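# Crack egg into white bowl, discard shells in green bowl

## Task

Break open the egg (it contains a single firm yolk and no white), tip the yolk into the white bowl, and place both shell halves in the dark green waste bowl. The shell splits around its middle when struck there or pressed hard there, for example by a fingertip or against the table. Before the halves separate, pressing or knocking nearer an end, or pressing far too hard anywhere, crushes the egg and fails the task. Once cracked, the halves may be pulled apart. At the end both bowls must be upright, their contents at rest, nothing held in place by the robot, and the hands released and moved away.

## Robot and tools

ROBOT. Two arms, left_arm and right_arm, face each other across a table. left_arm's base is on the +y side; the names do not refer to image sides. Each arm carries an identical five-finger right hand, so every hand number and axis means the same on both.

WORLD FRAME. Origin on the table surface halfway between the arm bases, +z up, table at z = 0. The state line (left_arm: … | right_arm: …) gives each hand point's position in metres, its orientation as end_effector_quat_wxyz, and linear (m/s) and angular (rad/s) velocity. Printed positions can be off, more so at long reach.

HAND POINT. It sits 0.05 m in front of the palm, where index pad and thumb tip meet in a pinch. Its axes: +z along the straightened fingers, +y out of the palm, +x across the palm toward the little finger. Straight fingers extend 0.06 to 0.07 m past it along +z. Sideways the hand spans 0.08 m on the little-finger side; on the thumb side 0.02 m if the thumb is turned in front of the palm, up to 0.09 m otherwise. A wrist bracket on the little-finger side protrudes 0.03 m beyond the point along +y and 0.11 m across the palm; it can collide.

THE ROW. Every motion uses one row of 28 numbers, each in [-1, 1], always for both arms: first left_arm's 14 (dx, dy, dz, rx, ry, rz, then little, ring, middle, index, thumb_bend, thumb_turn, force_limit, speed), then right_arm's 14 in the same order. dx..rz are an offset, in the hand point's own axes, from that hand point's pose in the latest result that shows it (before such a result exists in the scene, and for the second or later call within one reply, from where the robot is when the action begins). 1.0 equals 0.6 m or 180 degrees; rx, ry, rz form one rotation vector. Every row in a list is counted from that same base pose, not from the row before. All-zero offsets pull the arm back to that base pose; they do not mean stay put.

HAND NUMBERS are absolute targets. Fingers: +1 straight, -1 curled into the palm. thumb_bend: +1 straight, -1 fully bent. thumb_turn: +1 alongside the palm, -1 across in front of it. A pinch is roughly index -0.22, thumb_bend -0.75, thumb_turn -0.57. force_limit maps -1..+1 to about 0..10 N at the fingertip (0..15 N for both thumb motors) and only stops closing. speed maps -1..+1 from nearly still to full (full travel 0.6 s); for a gentle grip close at -0.9 or slower. No value means unchanged: to keep a hand as is, resend the eight numbers last executed for it, or before any, its hand_measured six plus hand_force_limit and hand_speed. A motor moves only when its target shifts by 0.01 or more, keeps going after the action until it arrives or hits force_limit, then locks (holding at least 15 N). To grip harder raise force_limit and send a target more closed than hand_measured; to loosen send one more open. With the thumb turned in front (turn it before arriving) the hand can wrap objects 0.035 to 0.08 m wide.

TOOLS.
execute_actions: actions is a list of zero or one item. Empty list: just report state. {"rows": [...], "steps": n}: up to 15 rows, n at most 15 steps of 1/30 s; last row repeats to fill. {"steps": n} alone: wait until n steps (up to 300) have passed since the last result, reply time included. Optional pictures boolean.
move: target is one 28-number row as above. Each hand point travels in a straight line; arms finish together, in 0.5 to 10 s (cut off at 10 s). speed is m/s, 0.002 to 0.5, default 0.25 (turning up to twice that in rad/s). stop_force, optional, 9 to 40 N, shared by both arms, not allowed before 0.2 s of scene time: an arm's path stops when its wrist sensor feels that much extra push against the motion for 2 steps, then backs up 2 steps and holds. Peaks can overshoot, so go very slowly; it is unreliable if the hand rotates during the move. Omit it when moving away from something already pressed on. Paths ignore obstacles and the other arm.
wait: seconds, 0 to 10.
zoom_image: camera (cam_high 672x504, cam_low 672x504, cam_left_wrist 504x504, cam_right_wrist 504x504) and region [x0, y0, x1, y1] in pixels, at most 504 by 504.
show_instructions: no arguments; shows reference images.
finished_scene: scene number; ends and grades the scene, irreversible.

MOTION LIMITS. Each step the command is clipped to 100 mm and 16 degrees from the measured pose; motion lags commands by about 0.17 s; position wins over orientation if both can't be met. After an action an arm only continues to its last clipped pose, so check the result and send the remainder.

RESULTS. move adds a move: line with an ending per arm: done, off_target, moving, held, fault, or contact (stop_force triggered); limits=paced means clipping, limits=held means a check blocked steps. HELD marks steps not sent; pose unreachable names an arm altered by the clearance check. Hand target shows where each arm is being driven. hand_measured, hand_stopped_by (moving, target, force, stalled, fault) and hand_load_n (positive when pushed open; near 0 after losing a grip) list six motors in row order. Wrist force and Wrist torque are in the hand's axes, noisy, offset up to about 4 N, saturating near 50 N; no reading is normal at start. MOTOR HOT appears at 70 °C; at 85 °C the arm is braked.

AVOID. Crushing the egg: press or knock only around its middle, gently, never near the ends. Arms are stiff: commanding past a firm contact can fault. A joint torque beyond its limit (24.3 N m wrist joints, 130 N m others) or any 150 N external force stops that arm for 10 s. Never let the arms strike or squeeze each other. Don't knock anything off the table, tip the bowls, drop or slam things. Finish by opening the hands and retracting.

Each tool is called after "Request:" as name(argument=value, ...), one argument or row to a line, values as JSON.

## Session

Request:
execute_actions(
  actions=[],
)

Scene clock: 0.00 s of 6600.00 s.
left_arm: end_effector_position=(+0.2345, +0.4348, +0.4811) hand_measured=(+1.000, +1.000, +1.000, +1.000, +1.000, +1.000) hand_load_n=(+0.0, +0.0, +0.0, +0.0, +0.0, +0.0) hand_stopped_by=(target, target, target, target, target, target) hand_force_limit=0.00 hand_speed=-0.80 end_effector_quat_wxyz=(+0.012, +0.363, +0.932, +0.002) end_effector_velocity=(+0.000, +0.000, -0.000) end_effector_angular_velocity=(-0.000, -0.000, +0.001) | right_arm: end_effector_position=(+0.0559, -0.2546, +0.4722) hand_measured=(+1.000, +1.000, +1.000, +1.000, +1.000, +1.000) hand_load_n=(+0.0, +0.0, +0.0, +0.0, +0.0, +0.0) hand_stopped_by=(target, target, target, target, target, target) hand_force_limit=0.00 hand_speed=-0.80 end_effector_quat_wxyz=(-0.008, -0.381, +0.925, +0.013) end_effector_velocity=(+0.000, +0.000, +0.000) end_effector_angular_velocity=(+0.001, -0.001, +0.000)
Joint positions: left_arm=[ 0.53  -1.712  1.325  1.942  1.551 -1.903] | right_arm=[-1.159 -1.728  1.371  1.941  1.545 -1.896]
Joint velocities: left_arm=[ 0.001 -0.     0.001 -0.001  0.     0.   ] | right_arm=[-0.     0.    -0.001 -0.001 -0.    -0.   ]
Wrist force (N, on the end effector, along its own x y z axes, offset not removed): no reading
Wrist torque (N m, same axes, about the end effector's origin, offset not removed): no reading
Hand target (left_arm): +0.234, +0.435, +0.481; +0.012, +0.363, +0.932, +0.002
Hand target (right_arm): +0.056, -0.255, +0.472; -0.008, -0.381, +0.925, +0.013
camera_calibration (this result's frames):
cam_left_wrist: T_world_to_cam=[[0.717069, 0.696917, 0.0109054, -0.478459], [0.566496, -0.591849, 0.573409, -0.153614], [0.406073, -0.404996, -0.819197, 0.606545], [0, 0, 0, 1]] pos_world=[0.183808, 0.488178, 0.590181]
cam_right_wrist: T_world_to_cam=[[-0.636303, 0.769312, 0.0572554, 0.200475], [0.684334, 0.528639, 0.502223, -0.13761], [0.356099, 0.358748, -0.862841, 0.601898], [0, 0, 0, 1]] pos_world=[0.00739877, -0.297411, 0.576974]

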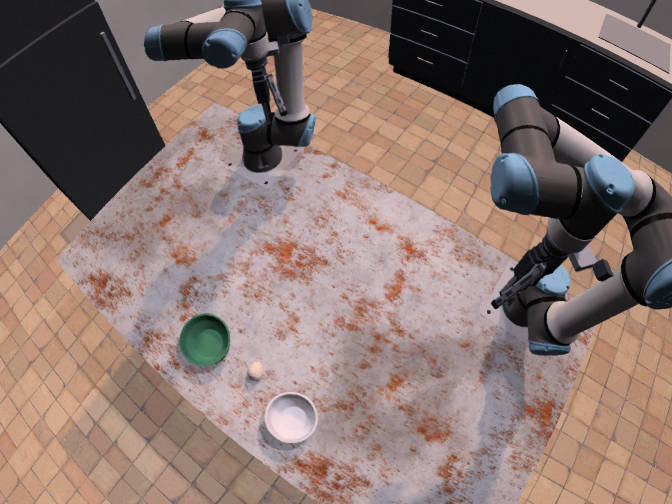

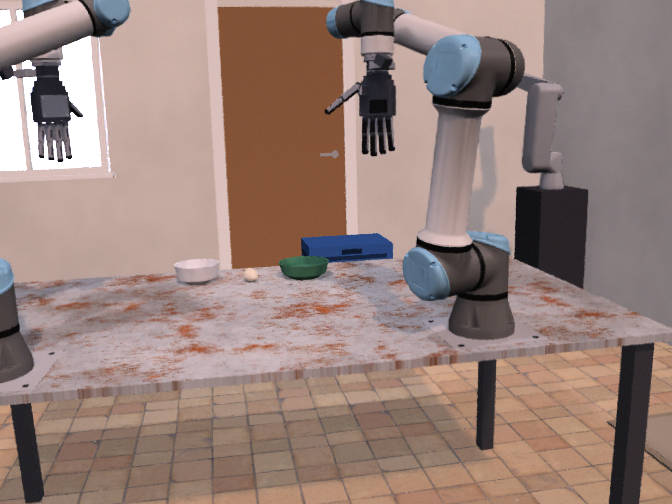

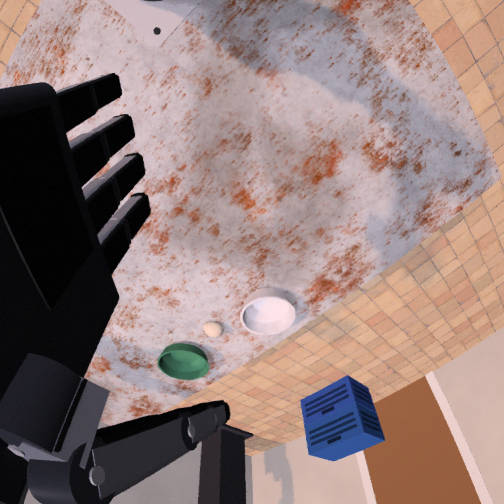

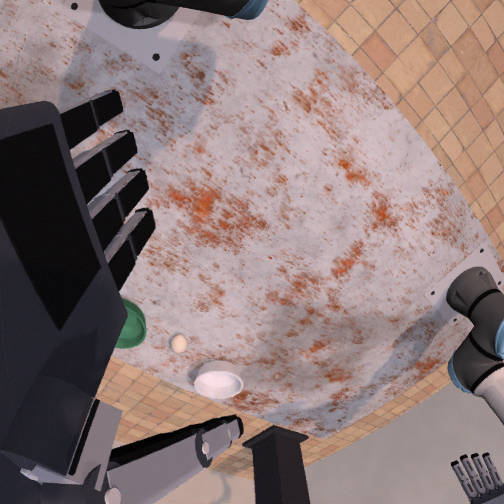

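Request:
zoom_image(
  camera="cam_high",
  region=[170,300,330,460],
)

Request:
zoom_image(
  camera="cam_low",
  region=[160,220,400,320],
)

Region (170, 300, 330, 460) of cam_high's 672x504 image, scaled by 3.150, with more detail than that image has.

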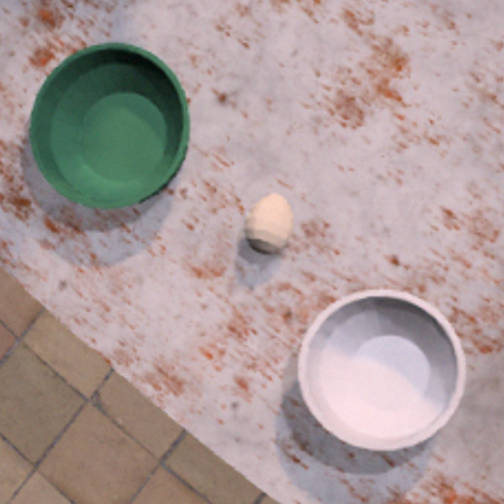

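Region (160, 220, 400, 320) of cam_low's 672x504 image, scaled by 2.100, with more detail than that image has; it fills the top 210 rows of this view, and the rest is white.

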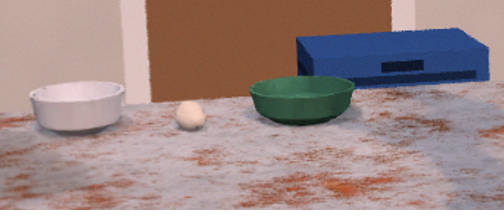

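Request:
move(
  target=[-0.923,-0.2235,0.617,0.2518,-0.2322,-0.2969,-1,-1,-1,0.2,0.45,-0.72,0,0.3,0,0,0,0,0,0,-1,-1,-1,1,1,1,0,0.3],
  speed=0.3,
)

Scene clock: 122.97 s of 6600.00 s.
left_arm: end_effector_position=(+0.5608, -0.0403, +0.1209) hand_measured=(-1.000, -1.000, -1.000, +0.200, +0.450, -0.720) hand_load_n=(+0.0, +0.0, +0.0, +0.0, +0.0, +0.0) hand_stopped_by=(target, target, target, target, target, target) hand_force_limit=0.00 hand_speed=0.30 end_effector_quat_wxyz=(-0.190, +0.118, -0.858, +0.463) end_effector_velocity=(+0.001, -0.001, -0.000) end_effector_angular_velocity=(-0.002, -0.000, +0.002) | right_arm: end_effector_position=(+0.0559, -0.2546, +0.4722) hand_measured=(-1.000, -1.000, -1.000, +1.000, +1.000, +1.000) hand_load_n=(+0.0, +0.0, +0.0, +0.0, +0.0, +0.0) hand_stopped_by=(target, target, target, target, target, target) hand_force_limit=0.00 hand_speed=0.30 end_effector_quat_wxyz=(-0.008, -0.381, +0.925, +0.013) end_effector_velocity=(-0.000, -0.000, -0.000) end_effector_angular_velocity=(-0.000, +0.001, +0.000)
Joint positions: left_arm=[ 0.664 -0.811  1.055  0.28   1.66  -2.837] | right_arm=[-1.159 -1.728  1.371  1.941  1.545 -1.896]
Joint velocities: left_arm=[ 0.     0.003 -0.004 -0.001 -0.001 -0.001] | right_arm=[ 0.    -0.     0.001 -0.    -0.     0.   ]
Wrist force (N, on the end effector, along its own x y z axes, offset not removed): left_arm=[0.5 0.7 0.7] | right_arm=[-0.8 1.3 0.9]
Wrist torque (N m, same axes, about the end effector's origin, offset not removed): left_arm=[0.06 -0.35 -0.12] | right_arm=[0.28 0.03 -0.14]
Hand target (left_arm): +0.561, -0.040, +0.121; +0.190, -0.118, +0.858, -0.463
Hand target (right_arm): +0.056, -0.255, +0.472; -0.008, -0.381, +0.925, +0.013
Off the commanded pose (left_arm): 0.000 m, 0 deg.
Off the commanded pose (right_arm): 0.000 m, 0 deg.
After step 90, 117.00 s passed at rest.
move: done
camera_calibration (this result's frames):
cam_left_wrist: T_world_to_cam=[[0.0260466, 0.561024, -0.82739, 0.106004], [0.504818, 0.707002, 0.495285, -0.316706], [0.862833, -0.430582, -0.2648, -0.337624], [0, 0, 0, 1]] pos_world=[0.448431, 0.0190664, 0.155163]
cam_right_wrist: T_world_to_cam=[[-0.636303, 0.769312, 0.0572554, 0.200475], [0.684334, 0.528639, 0.502223, -0.13761], [0.356099, 0.358748, -0.862841, 0.601898], [0, 0, 0, 1]] pos_world=[0.00739883, -0.297411, 0.576974]

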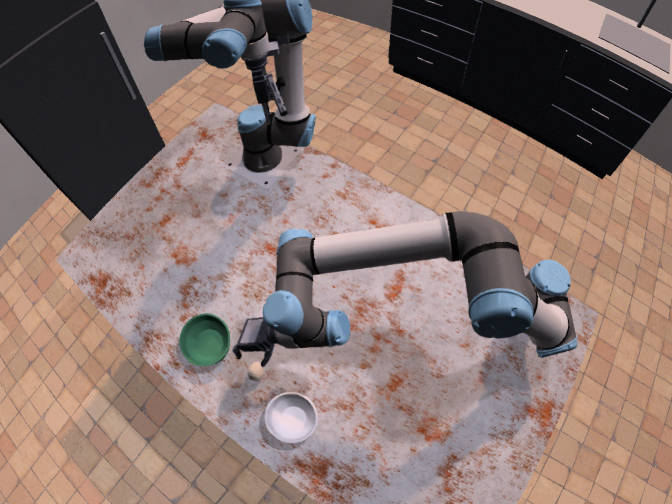

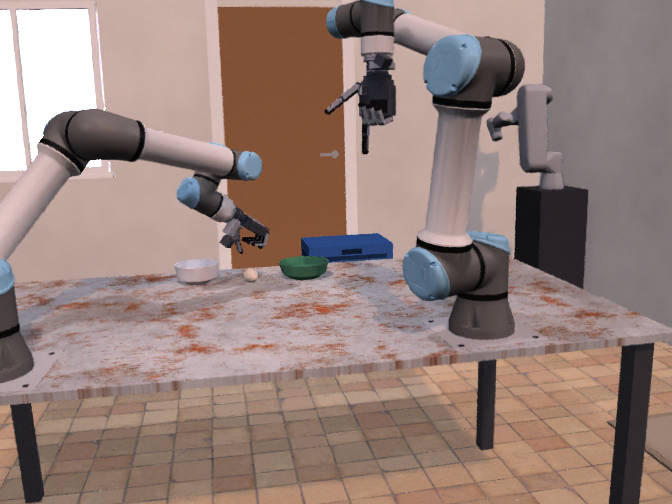

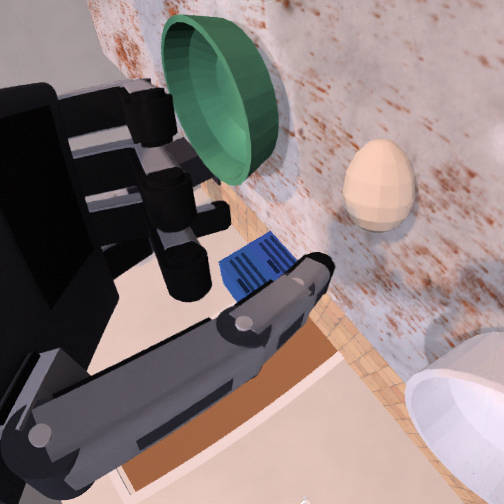

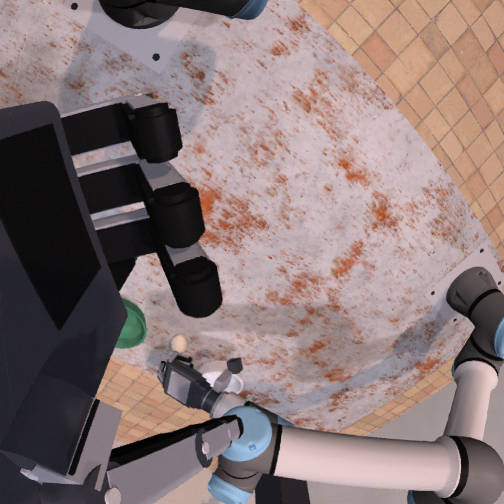

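Request:
move(
  target=[-0.0196,0.0557,0.0519,0,0,0,-1,-1,-1,0.2,0.45,-0.72,0,0.3,0,0,0,0,0,0,-1,-1,-1,1,1,1,0,0.3],
  speed=0.1,
)

Scene clock: 140.67 s of 6600.00 s.
left_arm: end_effector_position=(+0.5840, -0.0410, +0.0800) hand_measured=(-1.000, -1.000, -1.000, +0.200, +0.450, -0.720) hand_load_n=(+0.0, +0.0, +0.0, +0.0, +0.0, +0.0) hand_stopped_by=(target, target, target, target, target, target) hand_force_limit=0.00 hand_speed=0.30 end_effector_quat_wxyz=(-0.190, +0.118, -0.858, +0.463) end_effector_velocity=(+0.001, -0.000, -0.001) end_effector_angular_velocity=(-0.000, -0.001, +0.000) | right_arm: end_effector_position=(+0.0559, -0.2546, +0.4722) hand_measured=(-1.000, -1.000, -1.000, +1.000, +1.000, +1.000) hand_load_n=(+0.0, +0.0, +0.0, +0.0, +0.0, +0.0) hand_stopped_by=(target, target, target, target, target, target) hand_force_limit=0.00 hand_speed=0.30 end_effector_quat_wxyz=(-0.008, -0.381, +0.925, +0.013) end_effector_velocity=(-0.000, +0.000, -0.000) end_effector_angular_velocity=(+0.000, -0.000, +0.001)
Joint positions: left_arm=[ 0.693 -0.733  1.023  0.236  1.684 -2.823] | right_arm=[-1.159 -1.728  1.371  1.941  1.545 -1.896]
Joint velocities: left_arm=[ 0.001  0.003 -0.002 -0.002  0.001  0.001] | right_arm=[-0.    -0.     0.001 -0.001 -0.    -0.001]
Wrist force (N, on the end effector, along its own x y z axes, offset not removed): left_arm=[-1.6 1.1 1.8] | right_arm=[-1.4 1.5 1.5]
Wrist torque (N m, same axes, about the end effector's origin, offset not removed): left_arm=[0.10 -0.10 -0.29] | right_arm=[0.22 0.12 -0.15]
Hand target (left_arm): +0.584, -0.041, +0.080; +0.190, -0.118, +0.858, -0.463
Hand target (right_arm): +0.056, -0.255, +0.472; -0.008, -0.381, +0.925, +0.013
Off the commanded pose (left_arm): 0.000 m, 0 deg.
Off the commanded pose (right_arm): 0.000 m, 0 deg.
After step 90, 13.80 s passed at rest.
move: done
camera_calibration (this result's frames):
cam_left_wrist: T_world_to_cam=[[0.026078, 0.561004, -0.827402, 0.0719184], [0.504796, 0.707015, 0.495288, -0.30767], [0.862845, -0.430586, -0.264755, -0.368809], [0, 0, 0, 1]] pos_world=[0.47166, 0.0183771, 0.114247]
cam_right_wrist: T_world_to_cam=[[-0.636303, 0.769312, 0.0572555, 0.200475], [0.684334, 0.528639, 0.502223, -0.13761], [0.356099, 0.358748, -0.862841, 0.601898], [0, 0, 0, 1]] pos_world=[0.00739879, -0.297411, 0.576974]

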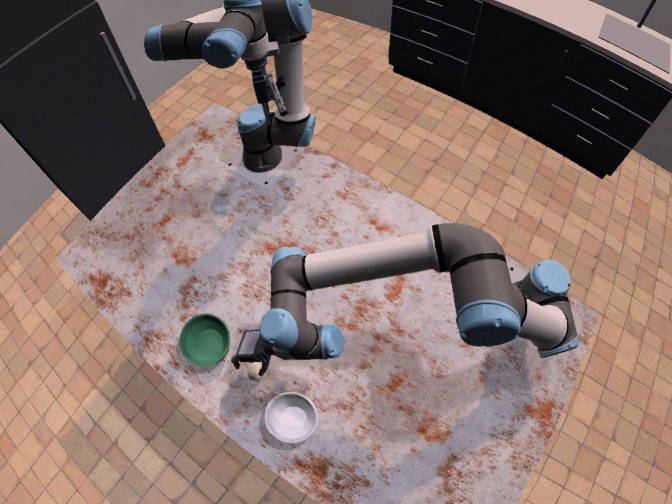

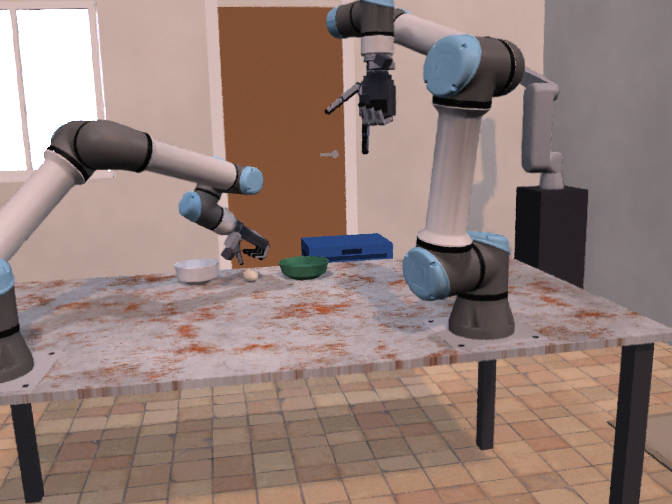

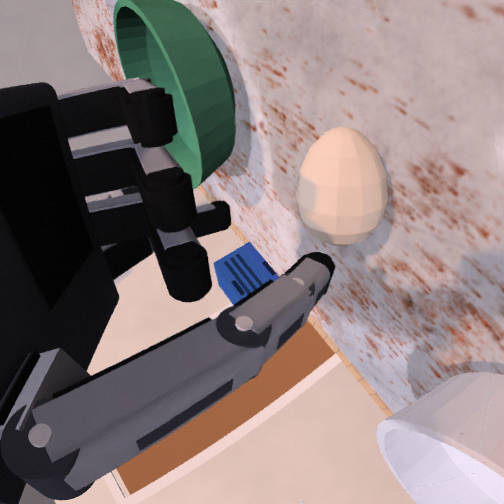

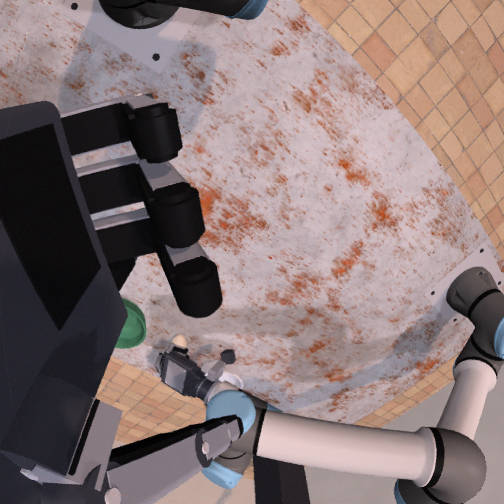

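Request:
move(
  target=[0.0104,0.0406,0.0241,0,0,0,-1,-1,-1,0.2,0.45,-0.72,0,0.3,0,0,0,0,0,0,-1,-1,-1,1,1,1,0,0.3],
  speed=0.04,
  stop_force=9,
)

Scene clock: 148.07 s of 6600.00 s.
left_arm: end_effector_position=(+0.5841, -0.0410, +0.0511) hand_measured=(-1.000, -1.000, -1.000, +0.200, +0.450, -0.720) hand_load_n=(+0.0, +0.0, +0.0, +0.0, +0.0, +0.0) hand_stopped_by=(target, target, target, target, target, target) hand_force_limit=0.00 hand_speed=0.30 end_effector_quat_wxyz=(-0.190, +0.118, -0.858, +0.463) end_effector_velocity=(+0.000, -0.000, -0.001) end_effector_angular_velocity=(-0.001, -0.001, -0.000) | right_arm: end_effector_position=(+0.0559, -0.2546, +0.4722) hand_measured=(-1.000, -1.000, -1.000, +1.000, +1.000, +1.000) hand_load_n=(+0.0, +0.0, +0.0, +0.0, +0.0, +0.0) hand_stopped_by=(target, target, target, target, target, target) hand_force_limit=0.00 hand_speed=0.30 end_effector_quat_wxyz=(-0.008, -0.381, +0.925, +0.013) end_effector_velocity=(-0.000, -0.000, +0.000) end_effector_angular_velocity=(+0.001, -0.002, +0.000)
Joint positions: left_arm=[ 0.693 -0.708  1.054  0.18   1.684 -2.823] | right_arm=[-1.159 -1.728  1.371  1.941  1.545 -1.896]
Joint velocities: left_arm=[ 0.     0.001  0.001 -0.003 -0.     0.   ] | right_arm=[-0.    -0.001 -0.    -0.    -0.    -0.   ]
Wrist force (N, on the end effector, along its own x y z axes, offset not removed): left_arm=[0.2 -0.7 0.7] | right_arm=[-2.6 2.2 0.9]
Wrist torque (N m, same axes, about the end effector's origin, offset not removed): left_arm=[-0.16 -0.32 -0.15] | right_arm=[0.37 0.33 -0.16]
Hand target (left_arm): +0.584, -0.041, +0.051; +0.190, -0.118, +0.858, -0.463
Hand target (right_arm): +0.056, -0.255, +0.472; -0.008, -0.381, +0.925, +0.013
Off the commanded pose (left_arm): 0.000 m, 0 deg.
Off the commanded pose (right_arm): 0.000 m, 0 deg.
After step 90, 3.33 s passed at rest.
move: done
camera_calibration (this result's frames):
cam_left_wrist: T_world_to_cam=[[0.0260795, 0.561002, -0.827403, 0.0479975], [0.5048, 0.707014, 0.495286, -0.293415], [0.862842, -0.43059, -0.264755, -0.376505], [0, 0, 0, 1]] pos_world=[0.471728, 0.0184024, 0.0853558]
cam_right_wrist: T_world_to_cam=[[-0.636303, 0.769312, 0.0572554, 0.200475], [0.684334, 0.528639, 0.502223, -0.13761], [0.356099, 0.358748, -0.862841, 0.601898], [0, 0, 0, 1]] pos_world=[0.00739882, -0.297411, 0.576974]

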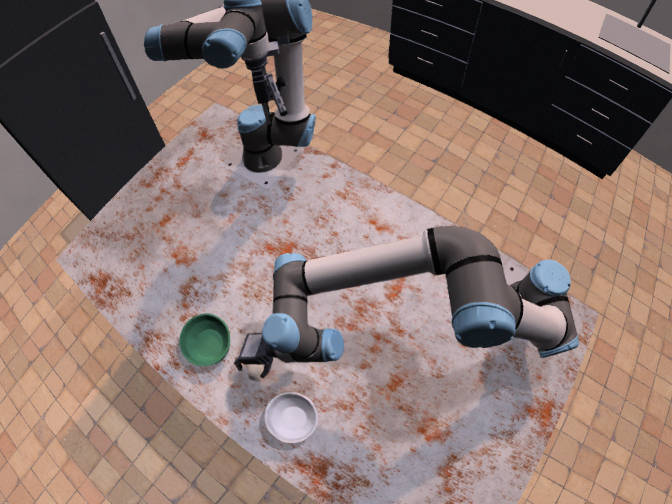

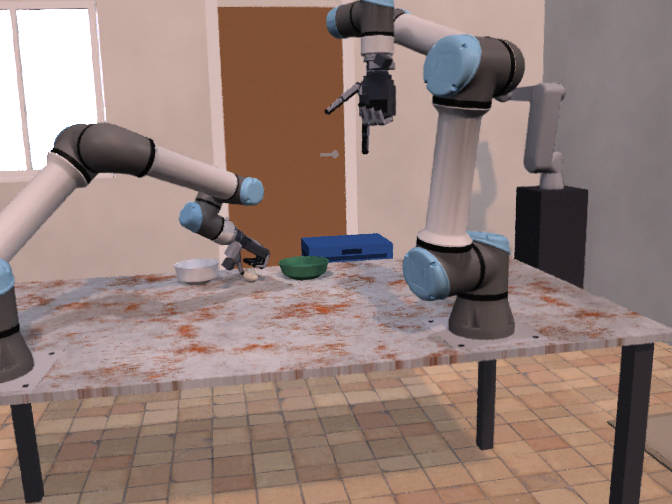

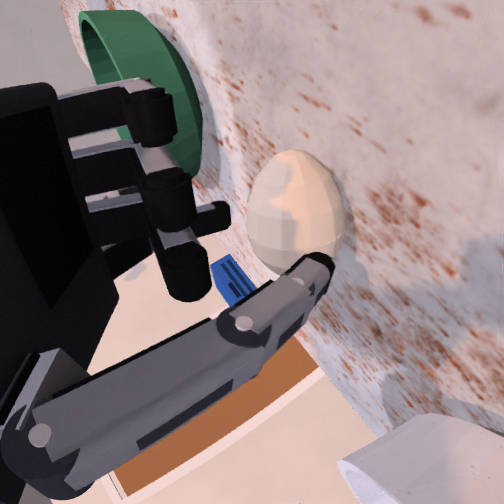

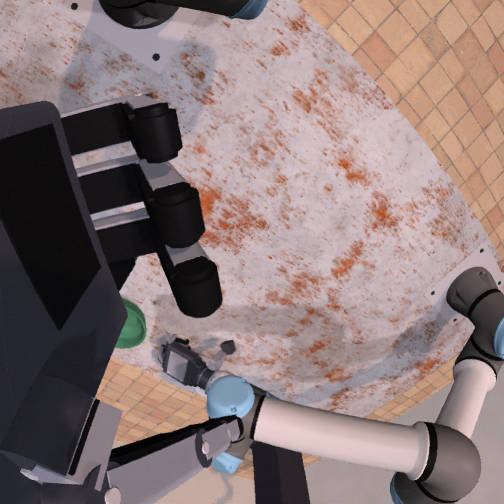

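Request:
move(
  target=[0.0072,0.028,0.0166,0,0,0,-1,-1,-1,0.2,0.45,-0.72,0,0.3,0,0,0,0,0,0,-1,-1,-1,1,1,1,0,0.3],
  speed=0.025,
  stop_force=9,
)

Scene clock: 151.27 s of 6600.00 s.
left_arm: end_effector_position=(+0.5841, -0.0409, +0.0312) hand_measured=(-1.000, -1.000, -1.000, +0.200, +0.450, -0.720) hand_load_n=(+0.0, +0.0, +0.0, +0.0, +0.0, +0.0) hand_stopped_by=(target, target, target, target, target, target) hand_force_limit=0.00 hand_speed=0.30 end_effector_quat_wxyz=(-0.190, +0.118, -0.858, +0.463) end_effector_velocity=(+0.000, +0.000, -0.001) end_effector_angular_velocity=(-0.000, +0.001, +0.001) | right_arm: end_effector_position=(+0.0559, -0.2546, +0.4722) hand_measured=(-1.000, -1.000, -1.000, +1.000, +1.000, +1.000) hand_load_n=(+0.0, +0.0, +0.0, +0.0, +0.0, +0.0) hand_stopped_by=(target, target, target, target, target, target) hand_force_limit=0.00 hand_speed=0.30 end_effector_quat_wxyz=(-0.008, -0.381, +0.925, +0.013) end_effector_velocity=(+0.000, +0.000, -0.001) end_effector_angular_velocity=(-0.001, +0.002, -0.002)
Joint positions: left_arm=[ 0.693 -0.689  1.072  0.142  1.685 -2.823] | right_arm=[-1.159 -1.728  1.371  1.941  1.545 -1.896]
Joint velocities: left_arm=[ 0.     0.001  0.001 -0.002 -0.    -0.001] | right_arm=[-0.     0.001  0.001  0.     0.     0.002]
Wrist force (N, on the end effector, along its own x y z axes, offset not removed): left_arm=[-1.3 1.8 2.1] | right_arm=[-3.1 1.8 0.3]
Wrist torque (N m, same axes, about the end effector's origin, offset not removed): left_arm=[0.12 -0.04 -0.10] | right_arm=[0.32 0.39 -0.32]
Hand target (left_arm): +0.584, -0.041, +0.031; +0.190, -0.118, +0.858, -0.463
Hand target (right_arm): +0.056, -0.255, +0.472; -0.008, -0.381, +0.925, +0.013
Off the commanded pose (left_arm): 0.000 m, 0 deg.
Off the commanded pose (right_arm): 0.000 m, 0 deg.
move: done
camera_calibration (this result's frames):
cam_left_wrist: T_world_to_cam=[[0.0260792, 0.561003, -0.827403, 0.0315273], [0.504801, 0.707013, 0.495286, -0.283592], [0.862841, -0.430591, -0.264757, -0.381784], [0, 0, 0, 1]] pos_world=[0.471755, 0.0184235, 0.065465]
cam_right_wrist: T_world_to_cam=[[-0.636303, 0.769312, 0.0572556, 0.200475], [0.684334, 0.528639, 0.502223, -0.13761], [0.356098, 0.358748, -0.862841, 0.601898], [0, 0, 0, 1]] pos_world=[0.00739882, -0.297411, 0.576974]

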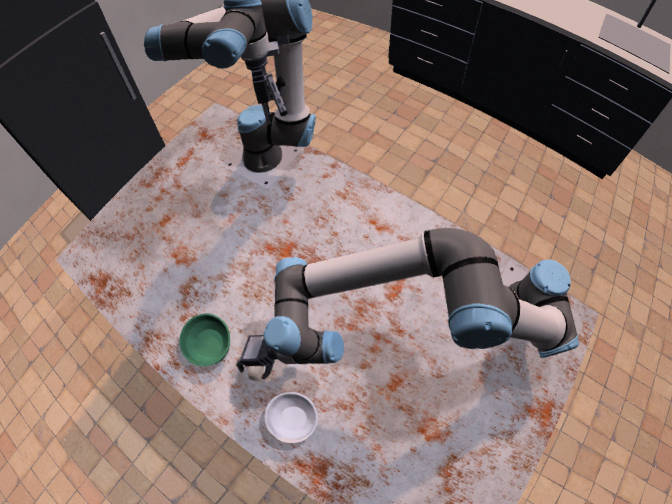

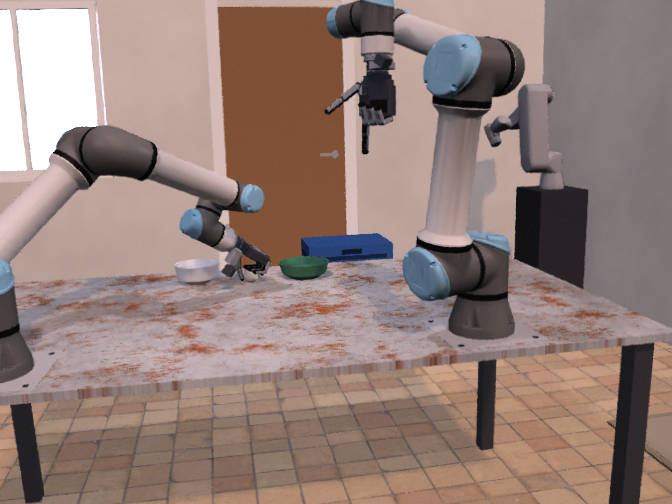

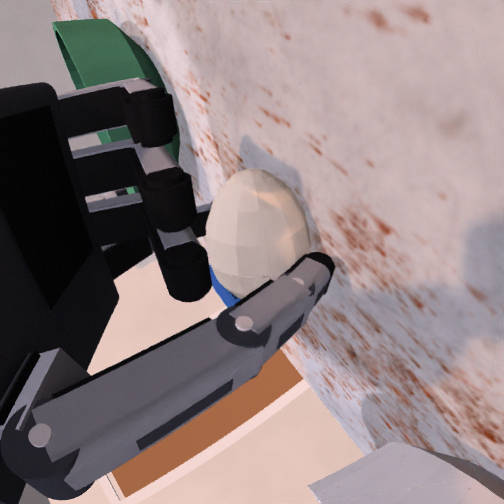

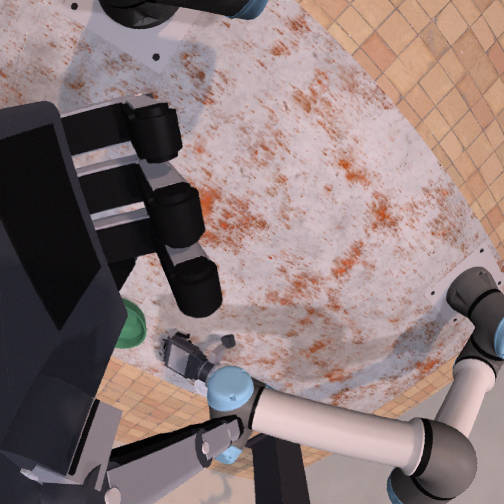

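Request:
move(
  target=[0,0,0,0,0,0,-1,-1,-1,-0.3,-0.4,-0.72,0.0,-0.9,0,0,0,0,0,0,-1,-1,-1,1,1,1,0,0.3],
  speed=0.025,
)

Scene clock: 157.30 s of 6600.00 s.
left_arm: end_effector_position=(+0.5841, -0.0409, +0.0312) hand_measured=(-1.000, -1.000, -1.000, +0.024, +0.328, -0.720) hand_load_n=(+0.0, +0.0, +0.0, +7.0, +7.0, +0.0) hand_stopped_by=(target, target, target, force, force, target) hand_force_limit=0.00 hand_speed=-0.90 end_effector_quat_wxyz=(-0.190, +0.118, -0.858, +0.463) end_effector_velocity=(+0.000, +0.000, -0.000) end_effector_angular_velocity=(-0.000, +0.001, +0.001) | right_arm: end_effector_position=(+0.0559, -0.2546, +0.4722) hand_measured=(-1.000, -1.000, -1.000, +1.000, +1.000, +1.000) hand_load_n=(+0.0, +0.0, +0.0, +0.0, +0.0, +0.0) hand_stopped_by=(target, target, target, target, target, target) hand_force_limit=0.00 hand_speed=0.30 end_effector_quat_wxyz=(-0.008, -0.381, +0.925, +0.013) end_effector_velocity=(-0.000, -0.000, -0.000) end_effector_angular_velocity=(-0.000, +0.000, +0.002)
Joint positions: left_arm=[ 0.693 -0.689  1.072  0.142  1.685 -2.823] | right_arm=[-1.159 -1.728  1.371  1.941  1.545 -1.896]
Joint velocities: left_arm=[ 0.     0.    -0.     0.     0.    -0.001] | right_arm=[ 0.     0.     0.    -0.     0.    -0.002]
Wrist force (N, on the end effector, along its own x y z axes, offset not removed): left_arm=[0.8 0.7 1.1] | right_arm=[-2.3 1.9 -0.1]
Wrist torque (N m, same axes, about the end effector's origin, offset not removed): left_arm=[0.01 -0.28 -0.03] | right_arm=[0.41 0.27 -0.20]
Hand target (left_arm): +0.584, -0.041, +0.031; +0.190, -0.118, +0.858, -0.463
Hand target (right_arm): +0.056, -0.255, +0.472; -0.008, -0.381, +0.925, +0.013
Off the commanded pose (left_arm): 0.000 m, 0 deg.
Off the commanded pose (right_arm): 0.000 m, 0 deg.
After step 90, 1.57 s passed at rest.
move: done
camera_calibration (this result's frames):
cam_left_wrist: T_world_to_cam=[[0.0260748, 0.561009, -0.827399, 0.031527], [0.504804, 0.70701, 0.495288, -0.283593], [0.86284, -0.430589, -0.264764, -0.381783], [0, 0, 0, 1]] pos_world=[0.471754, 0.018425, 0.0654635]
cam_right_wrist: T_world_to_cam=[[-0.636303, 0.769312, 0.0572555, 0.200475], [0.684334, 0.528639, 0.502223, -0.13761], [0.356099, 0.358748, -0.862841, 0.601898], [0, 0, 0, 1]] pos_world=[0.00739885, -0.297411, 0.576974]

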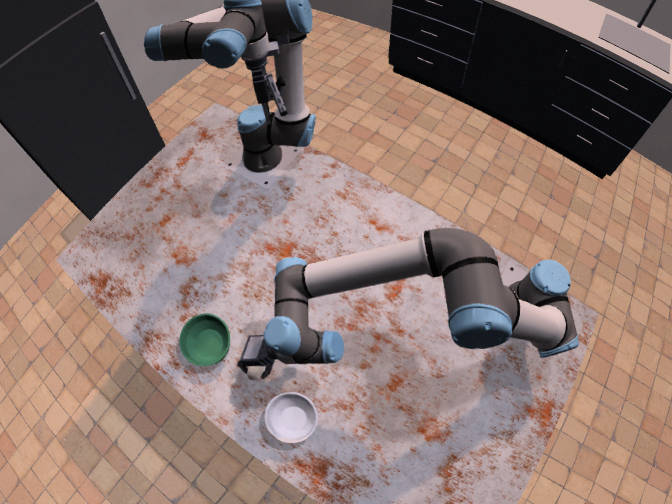

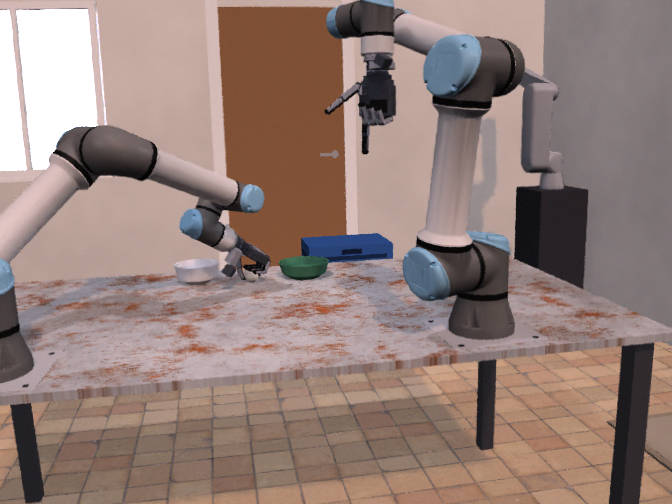

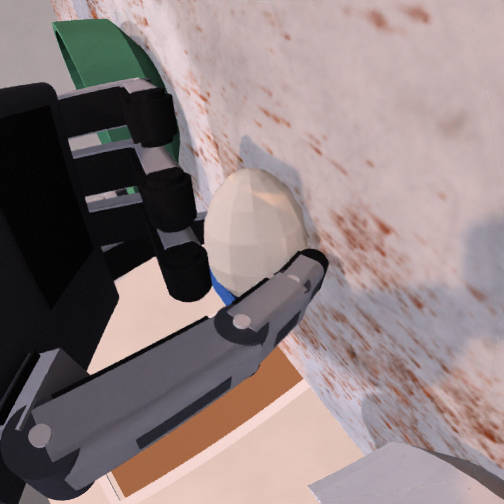

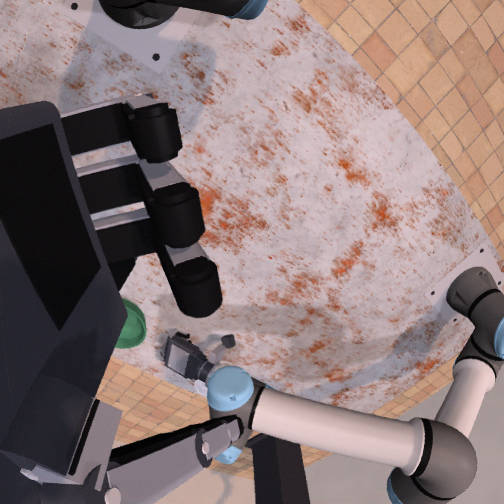

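Request:
move(
  target=[-0.0072,-0.028,-0.0166,0,0,0,-1,-1,-1,-0.3,-0.4,-0.72,0.0,-0.9,0,0,0,0,0,0,-1,-1,-1,1,1,1,0,0.3],
  speed=0.03,
)

Scene clock: 160.80 s of 6600.00 s.
left_arm: end_effector_position=(+0.5841, -0.0409, +0.0511) hand_measured=(-1.000, -1.000, -1.000, +0.024, +0.328, -0.720) hand_load_n=(+0.0, +0.0, +0.0, +7.0, +7.5, +0.0) hand_stopped_by=(target, target, target, force, force, target) hand_force_limit=0.00 hand_speed=-0.90 end_effector_quat_wxyz=(-0.190, +0.118, -0.858, +0.463) end_effector_velocity=(+0.000, +0.000, +0.002) end_effector_angular_velocity=(+0.000, -0.001, -0.000) | right_arm: end_effector_position=(+0.0559, -0.2546, +0.4722) hand_measured=(-1.000, -1.000, -1.000, +1.000, +1.000, +1.000) hand_load_n=(+0.0, +0.0, +0.0, +0.0, +0.0, +0.0) hand_stopped_by=(target, target, target, target, target, target) hand_force_limit=0.00 hand_speed=0.30 end_effector_quat_wxyz=(-0.008, -0.381, +0.925, +0.013) end_effector_velocity=(+0.000, +0.000, -0.000) end_effector_angular_velocity=(+0.000, -0.000, -0.000)
Joint positions: left_arm=[ 0.693 -0.708  1.054  0.18   1.685 -2.823] | right_arm=[-1.159 -1.728  1.371  1.941  1.545 -1.896]
Joint velocities: left_arm=[ 0.    -0.001 -0.002  0.003 -0.     0.001] | right_arm=[-0.  0. -0. -0. -0.  0.]
Wrist force (N, on the end effector, along its own x y z axes, offset not removed): left_arm=[-0.2 0.6 1.6] | right_arm=[-2.5 1.1 0.5]
Wrist torque (N m, same axes, about the end effector's origin, offset not removed): left_arm=[-0.10 -0.22 -0.07] | right_arm=[0.26 0.29 -0.19]
Hand target (left_arm): +0.584, -0.041, +0.051; +0.190, -0.118, +0.858, -0.463
Hand target (right_arm): +0.056, -0.255, +0.472; -0.008, -0.381, +0.925, +0.013
Off the commanded pose (left_arm): 0.000 m, 0 deg.
Off the commanded pose (right_arm): 0.000 m, 0 deg.
move: done
camera_calibration (this result's frames):
cam_left_wrist: T_world_to_cam=[[0.0260778, 0.561004, -0.827402, 0.0479605], [0.504802, 0.707012, 0.495287, -0.293435], [0.862841, -0.43059, -0.264759, -0.376515], [0, 0, 0, 1]] pos_world=[0.471748, 0.0184322, 0.0853313]
cam_right_wrist: T_world_to_cam=[[-0.636303, 0.769312, 0.0572555, 0.200475], [0.684334, 0.52864, 0.502223, -0.13761], [0.356098, 0.358748, -0.862841, 0.601898], [0, 0, 0, 1]] pos_world=[0.00739882, -0.297411, 0.576974]

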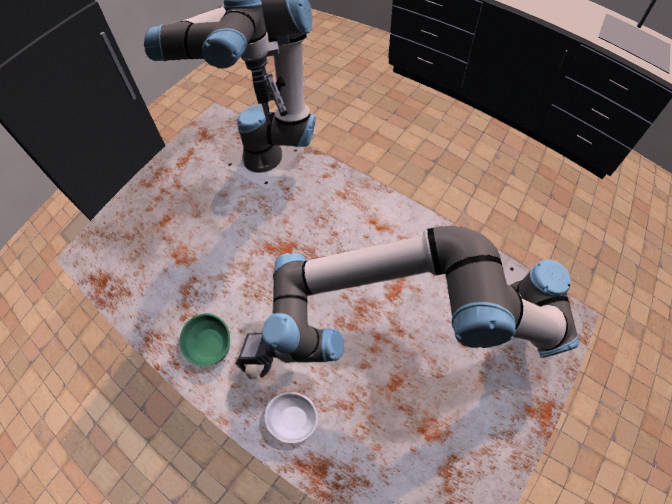

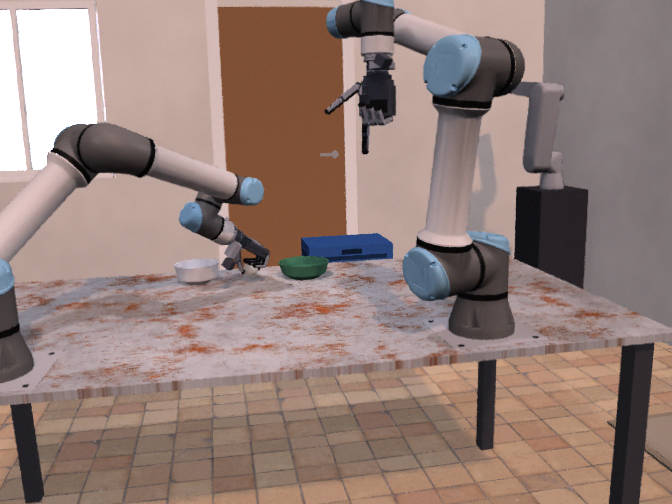

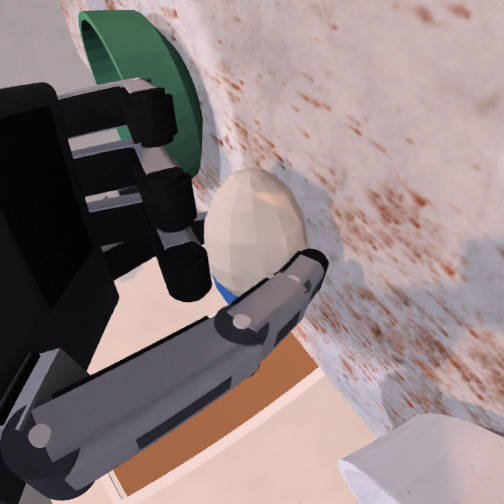

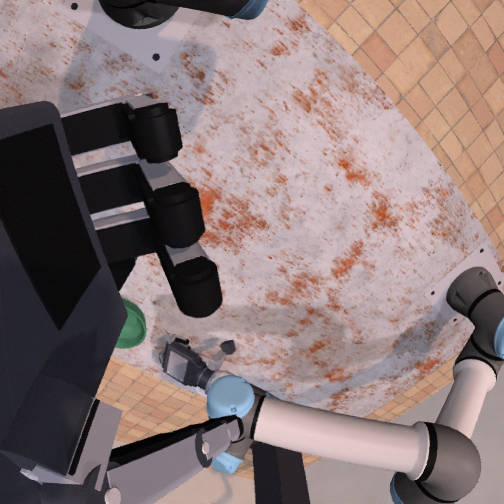

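Request:
move(
  target=[0.5148,0.017,-0.2517,0.0264,0.1027,0.061,-1,-1,-1,-0.3,-0.4,-0.72,0.0,-0.9,0,0,0,0,0,0,-1,-1,-1,1,1,1,0,0.3],
  speed=0.15,
)

Scene clock: 172.53 s of 6600.00 s.
left_arm: end_effector_position=(+0.2401, -0.0396, +0.0507) hand_measured=(-1.000, -1.000, -1.000, +0.024, +0.328, -0.720) hand_load_n=(+0.0, +0.0, +0.0, +7.0, +7.5, +0.0) hand_stopped_by=(target, target, target, force, force, target) hand_force_limit=0.00 hand_speed=-0.90 end_effector_quat_wxyz=(-0.098, -0.048, -0.864, +0.491) end_effector_velocity=(-0.002, +0.001, -0.000) end_effector_angular_velocity=(+0.002, -0.001, -0.002) | right_arm: end_effector_position=(+0.0559, -0.2546, +0.4722) hand_measured=(-1.000, -1.000, -1.000, +1.000, +1.000, +1.000) hand_load_n=(+0.0, +0.0, +0.0, +0.0, +0.0, +0.0) hand_stopped_by=(target, target, target, target, target, target) hand_force_limit=0.00 hand_speed=0.30 end_effector_quat_wxyz=(-0.008, -0.381, +0.925, +0.013) end_effector_velocity=(-0.000, -0.000, +0.000) end_effector_angular_velocity=(+0.000, -0.000, +0.000)
Joint positions: left_arm=[ 0.243 -1.167  1.85  -0.16   1.628 -2.856] | right_arm=[-1.159 -1.728  1.371  1.941  1.545 -1.896]
Joint velocities: left_arm=[-0.003 -0.002  0.003  0.001 -0.001  0.   ] | right_arm=[-0.    -0.    -0.001  0.    -0.    -0.   ]
Wrist force (N, on the end effector, along its own x y z axes, offset not removed): left_arm=[0.8 0.1 1.8] | right_arm=[-2.4 1.4 0.4]
Wrist torque (N m, same axes, about the end effector's origin, offset not removed): left_arm=[-0.13 -0.34 -0.02] | right_arm=[0.26 0.23 -0.26]
Hand target (left_arm): +0.240, -0.040, +0.051; +0.098, +0.048, +0.864, -0.491
Hand target (right_arm): +0.056, -0.255, +0.472; -0.008, -0.381, +0.925, +0.013
Off the commanded pose (left_arm): 0.000 m, 0 deg.
Off the commanded pose (right_arm): 0.000 m, 0 deg.
After step 90, 5.97 s passed at rest.
move: done
camera_calibration (this result's frames):
cam_left_wrist: T_world_to_cam=[[0.23409, 0.510779, -0.827229, 0.00392048], [0.733231, 0.465979, 0.495213, -0.18489], [0.638415, -0.722474, -0.265438, -0.0369204], [0, 0, 0, 1]] pos_world=[0.15822, 0.0574784, 0.0850031]
cam_right_wrist: T_world_to_cam=[[-0.636303, 0.769312, 0.0572555, 0.200475], [0.684334, 0.528639, 0.502223, -0.13761], [0.356099, 0.358748, -0.862841, 0.601898], [0, 0, 0, 1]] pos_world=[0.00739881, -0.297411, 0.576974]

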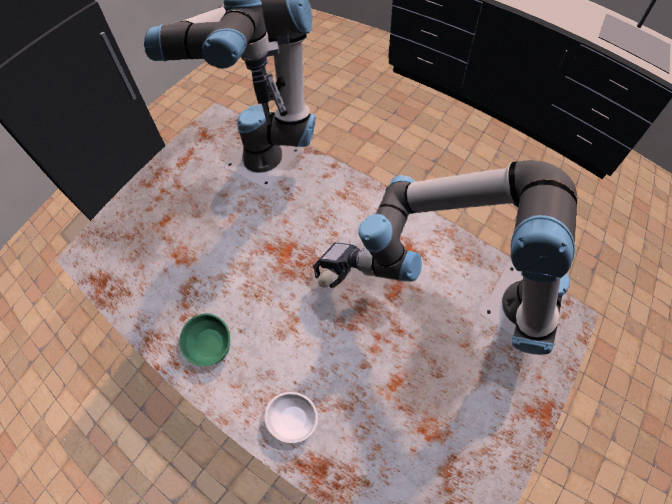

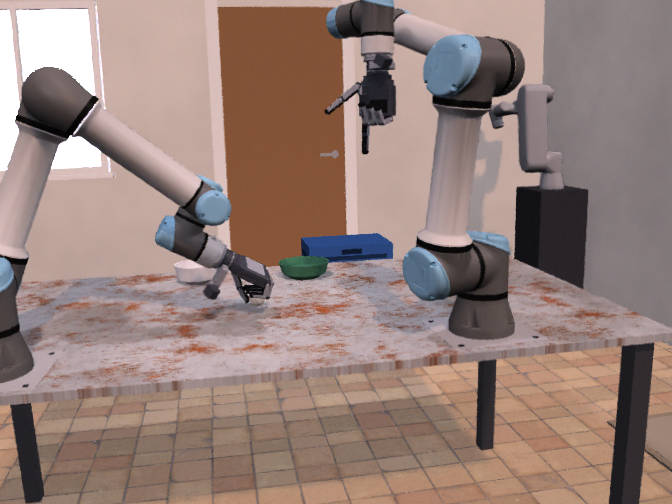

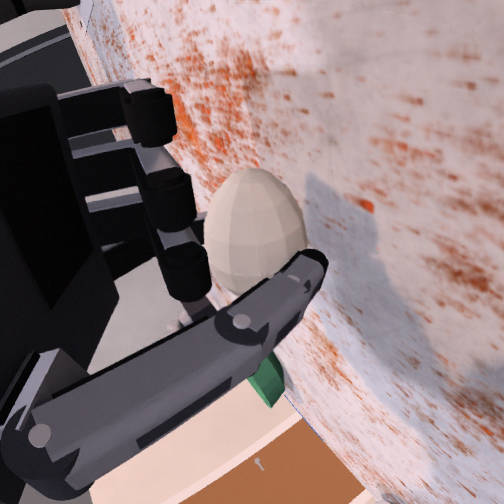

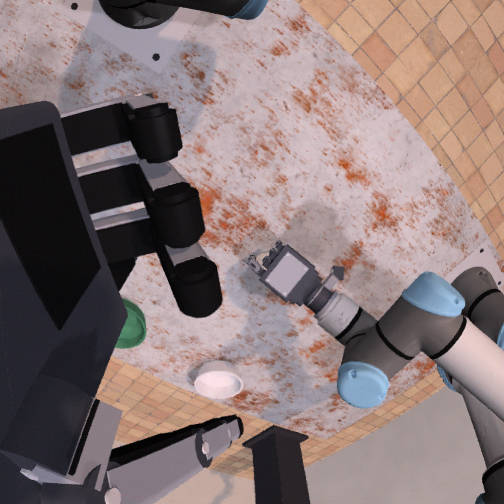

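Request:
move(
  target=[0.0066,0.0259,0.0154,0,0,0,-1,-1,-1,-0.3,-0.4,-0.72,0.0,-0.9,0,0,0,0,0,0,-1,-1,-1,1,1,1,0,0.3],
  speed=0.015,
  stop_force=9,
)

Scene clock: 178.80 s of 6600.00 s.
left_arm: end_effector_position=(+0.2401, -0.0396, +0.0323) hand_measured=(-1.000, -1.000, -1.000, +0.024, +0.328, -0.720) hand_load_n=(+0.0, +0.0, +0.0, +7.0, +7.5, +0.0) hand_stopped_by=(target, target, target, force, force, target) hand_force_limit=0.00 hand_speed=-0.90 end_effector_quat_wxyz=(-0.098, -0.048, -0.864, +0.491) end_effector_velocity=(-0.001, -0.001, -0.001) end_effector_angular_velocity=(-0.002, +0.001, -0.000) | right_arm: end_effector_position=(+0.0559, -0.2546, +0.4722) hand_measured=(-1.000, -1.000, -1.000, +1.000, +1.000, +1.000) hand_load_n=(+0.0, +0.0, +0.0, +0.0, +0.0, +0.0) hand_stopped_by=(target, target, target, target, target, target) hand_force_limit=0.00 hand_speed=0.30 end_effector_quat_wxyz=(-0.008, -0.381, +0.925, +0.013) end_effector_velocity=(+0.000, +0.000, +0.000) end_effector_angular_velocity=(+0.001, -0.001, -0.001)
Joint positions: left_arm=[ 0.243 -1.137  1.865 -0.204  1.628 -2.856] | right_arm=[-1.159 -1.728  1.371  1.941  1.545 -1.896]
Joint velocities: left_arm=[-0.001  0.002  0.001 -0.005  0.    -0.001] | right_arm=[ 0.     0.    -0.001 -0.    -0.     0.001]
Wrist force (N, on the end effector, along its own x y z axes, offset not removed): left_arm=[0.5 -0.3 -0.2] | right_arm=[-2.4 1.3 0.8]
Wrist torque (N m, same axes, about the end effector's origin, offset not removed): left_arm=[-0.16 -0.29 -0.08] | right_arm=[0.33 0.25 -0.23]
Hand target (left_arm): +0.240, -0.040, +0.032; +0.098, +0.048, +0.864, -0.491
Hand target (right_arm): +0.056, -0.255, +0.472; -0.008, -0.381, +0.925, +0.013
Off the commanded pose (left_arm): 0.000 m, 0 deg.
Off the commanded pose (right_arm): 0.000 m, 0 deg.
After step 90, 1.77 s passed at rest.
move: done
camera_calibration (this result's frames):
cam_left_wrist: T_world_to_cam=[[0.23409, 0.510781, -0.827227, -0.0113237], [0.733232, 0.465976, 0.495214, -0.175812], [0.638414, -0.722474, -0.265441, -0.0418487], [0, 0, 0, 1]] pos_world=[0.158279, 0.0574737, 0.066589]
cam_right_wrist: T_world_to_cam=[[-0.636303, 0.769312, 0.0572555, 0.200475], [0.684334, 0.52864, 0.502223, -0.13761], [0.356098, 0.358748, -0.862841, 0.601898], [0, 0, 0, 1]] pos_world=[0.00739882, -0.297411, 0.576974]

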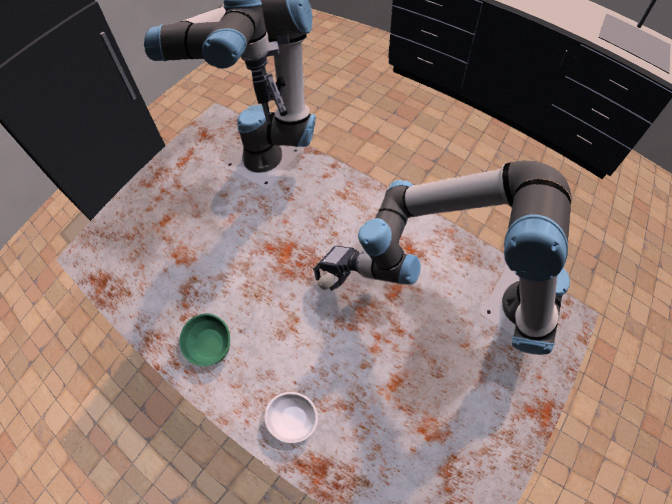

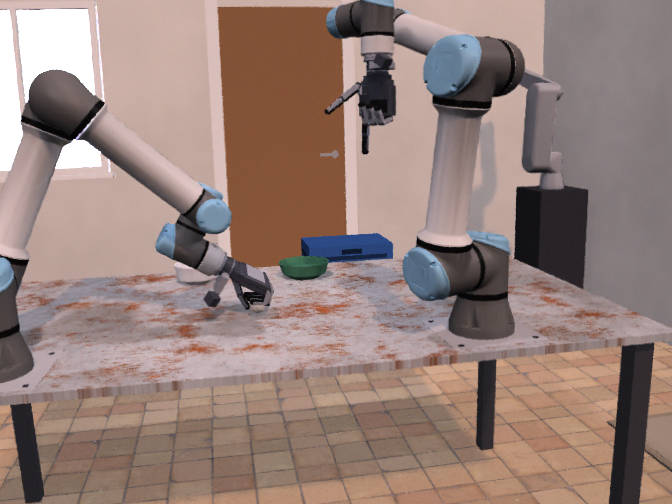

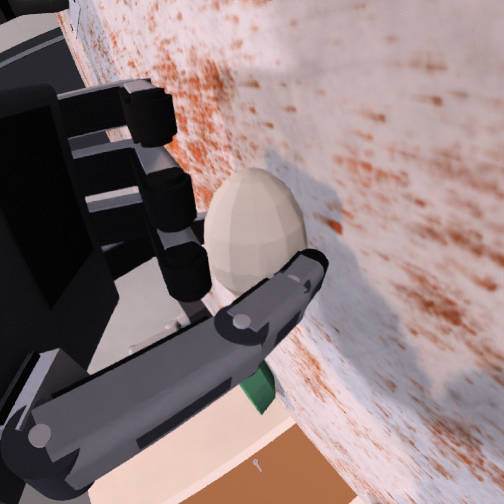

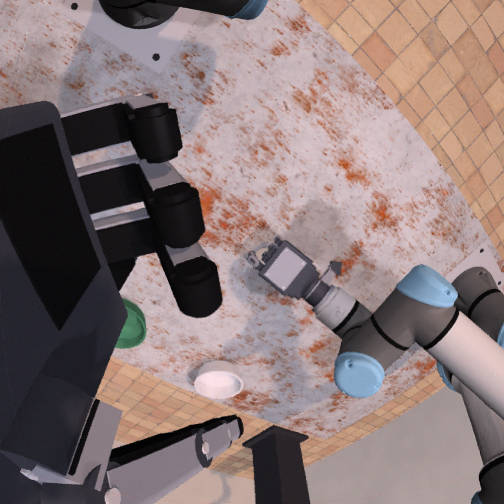

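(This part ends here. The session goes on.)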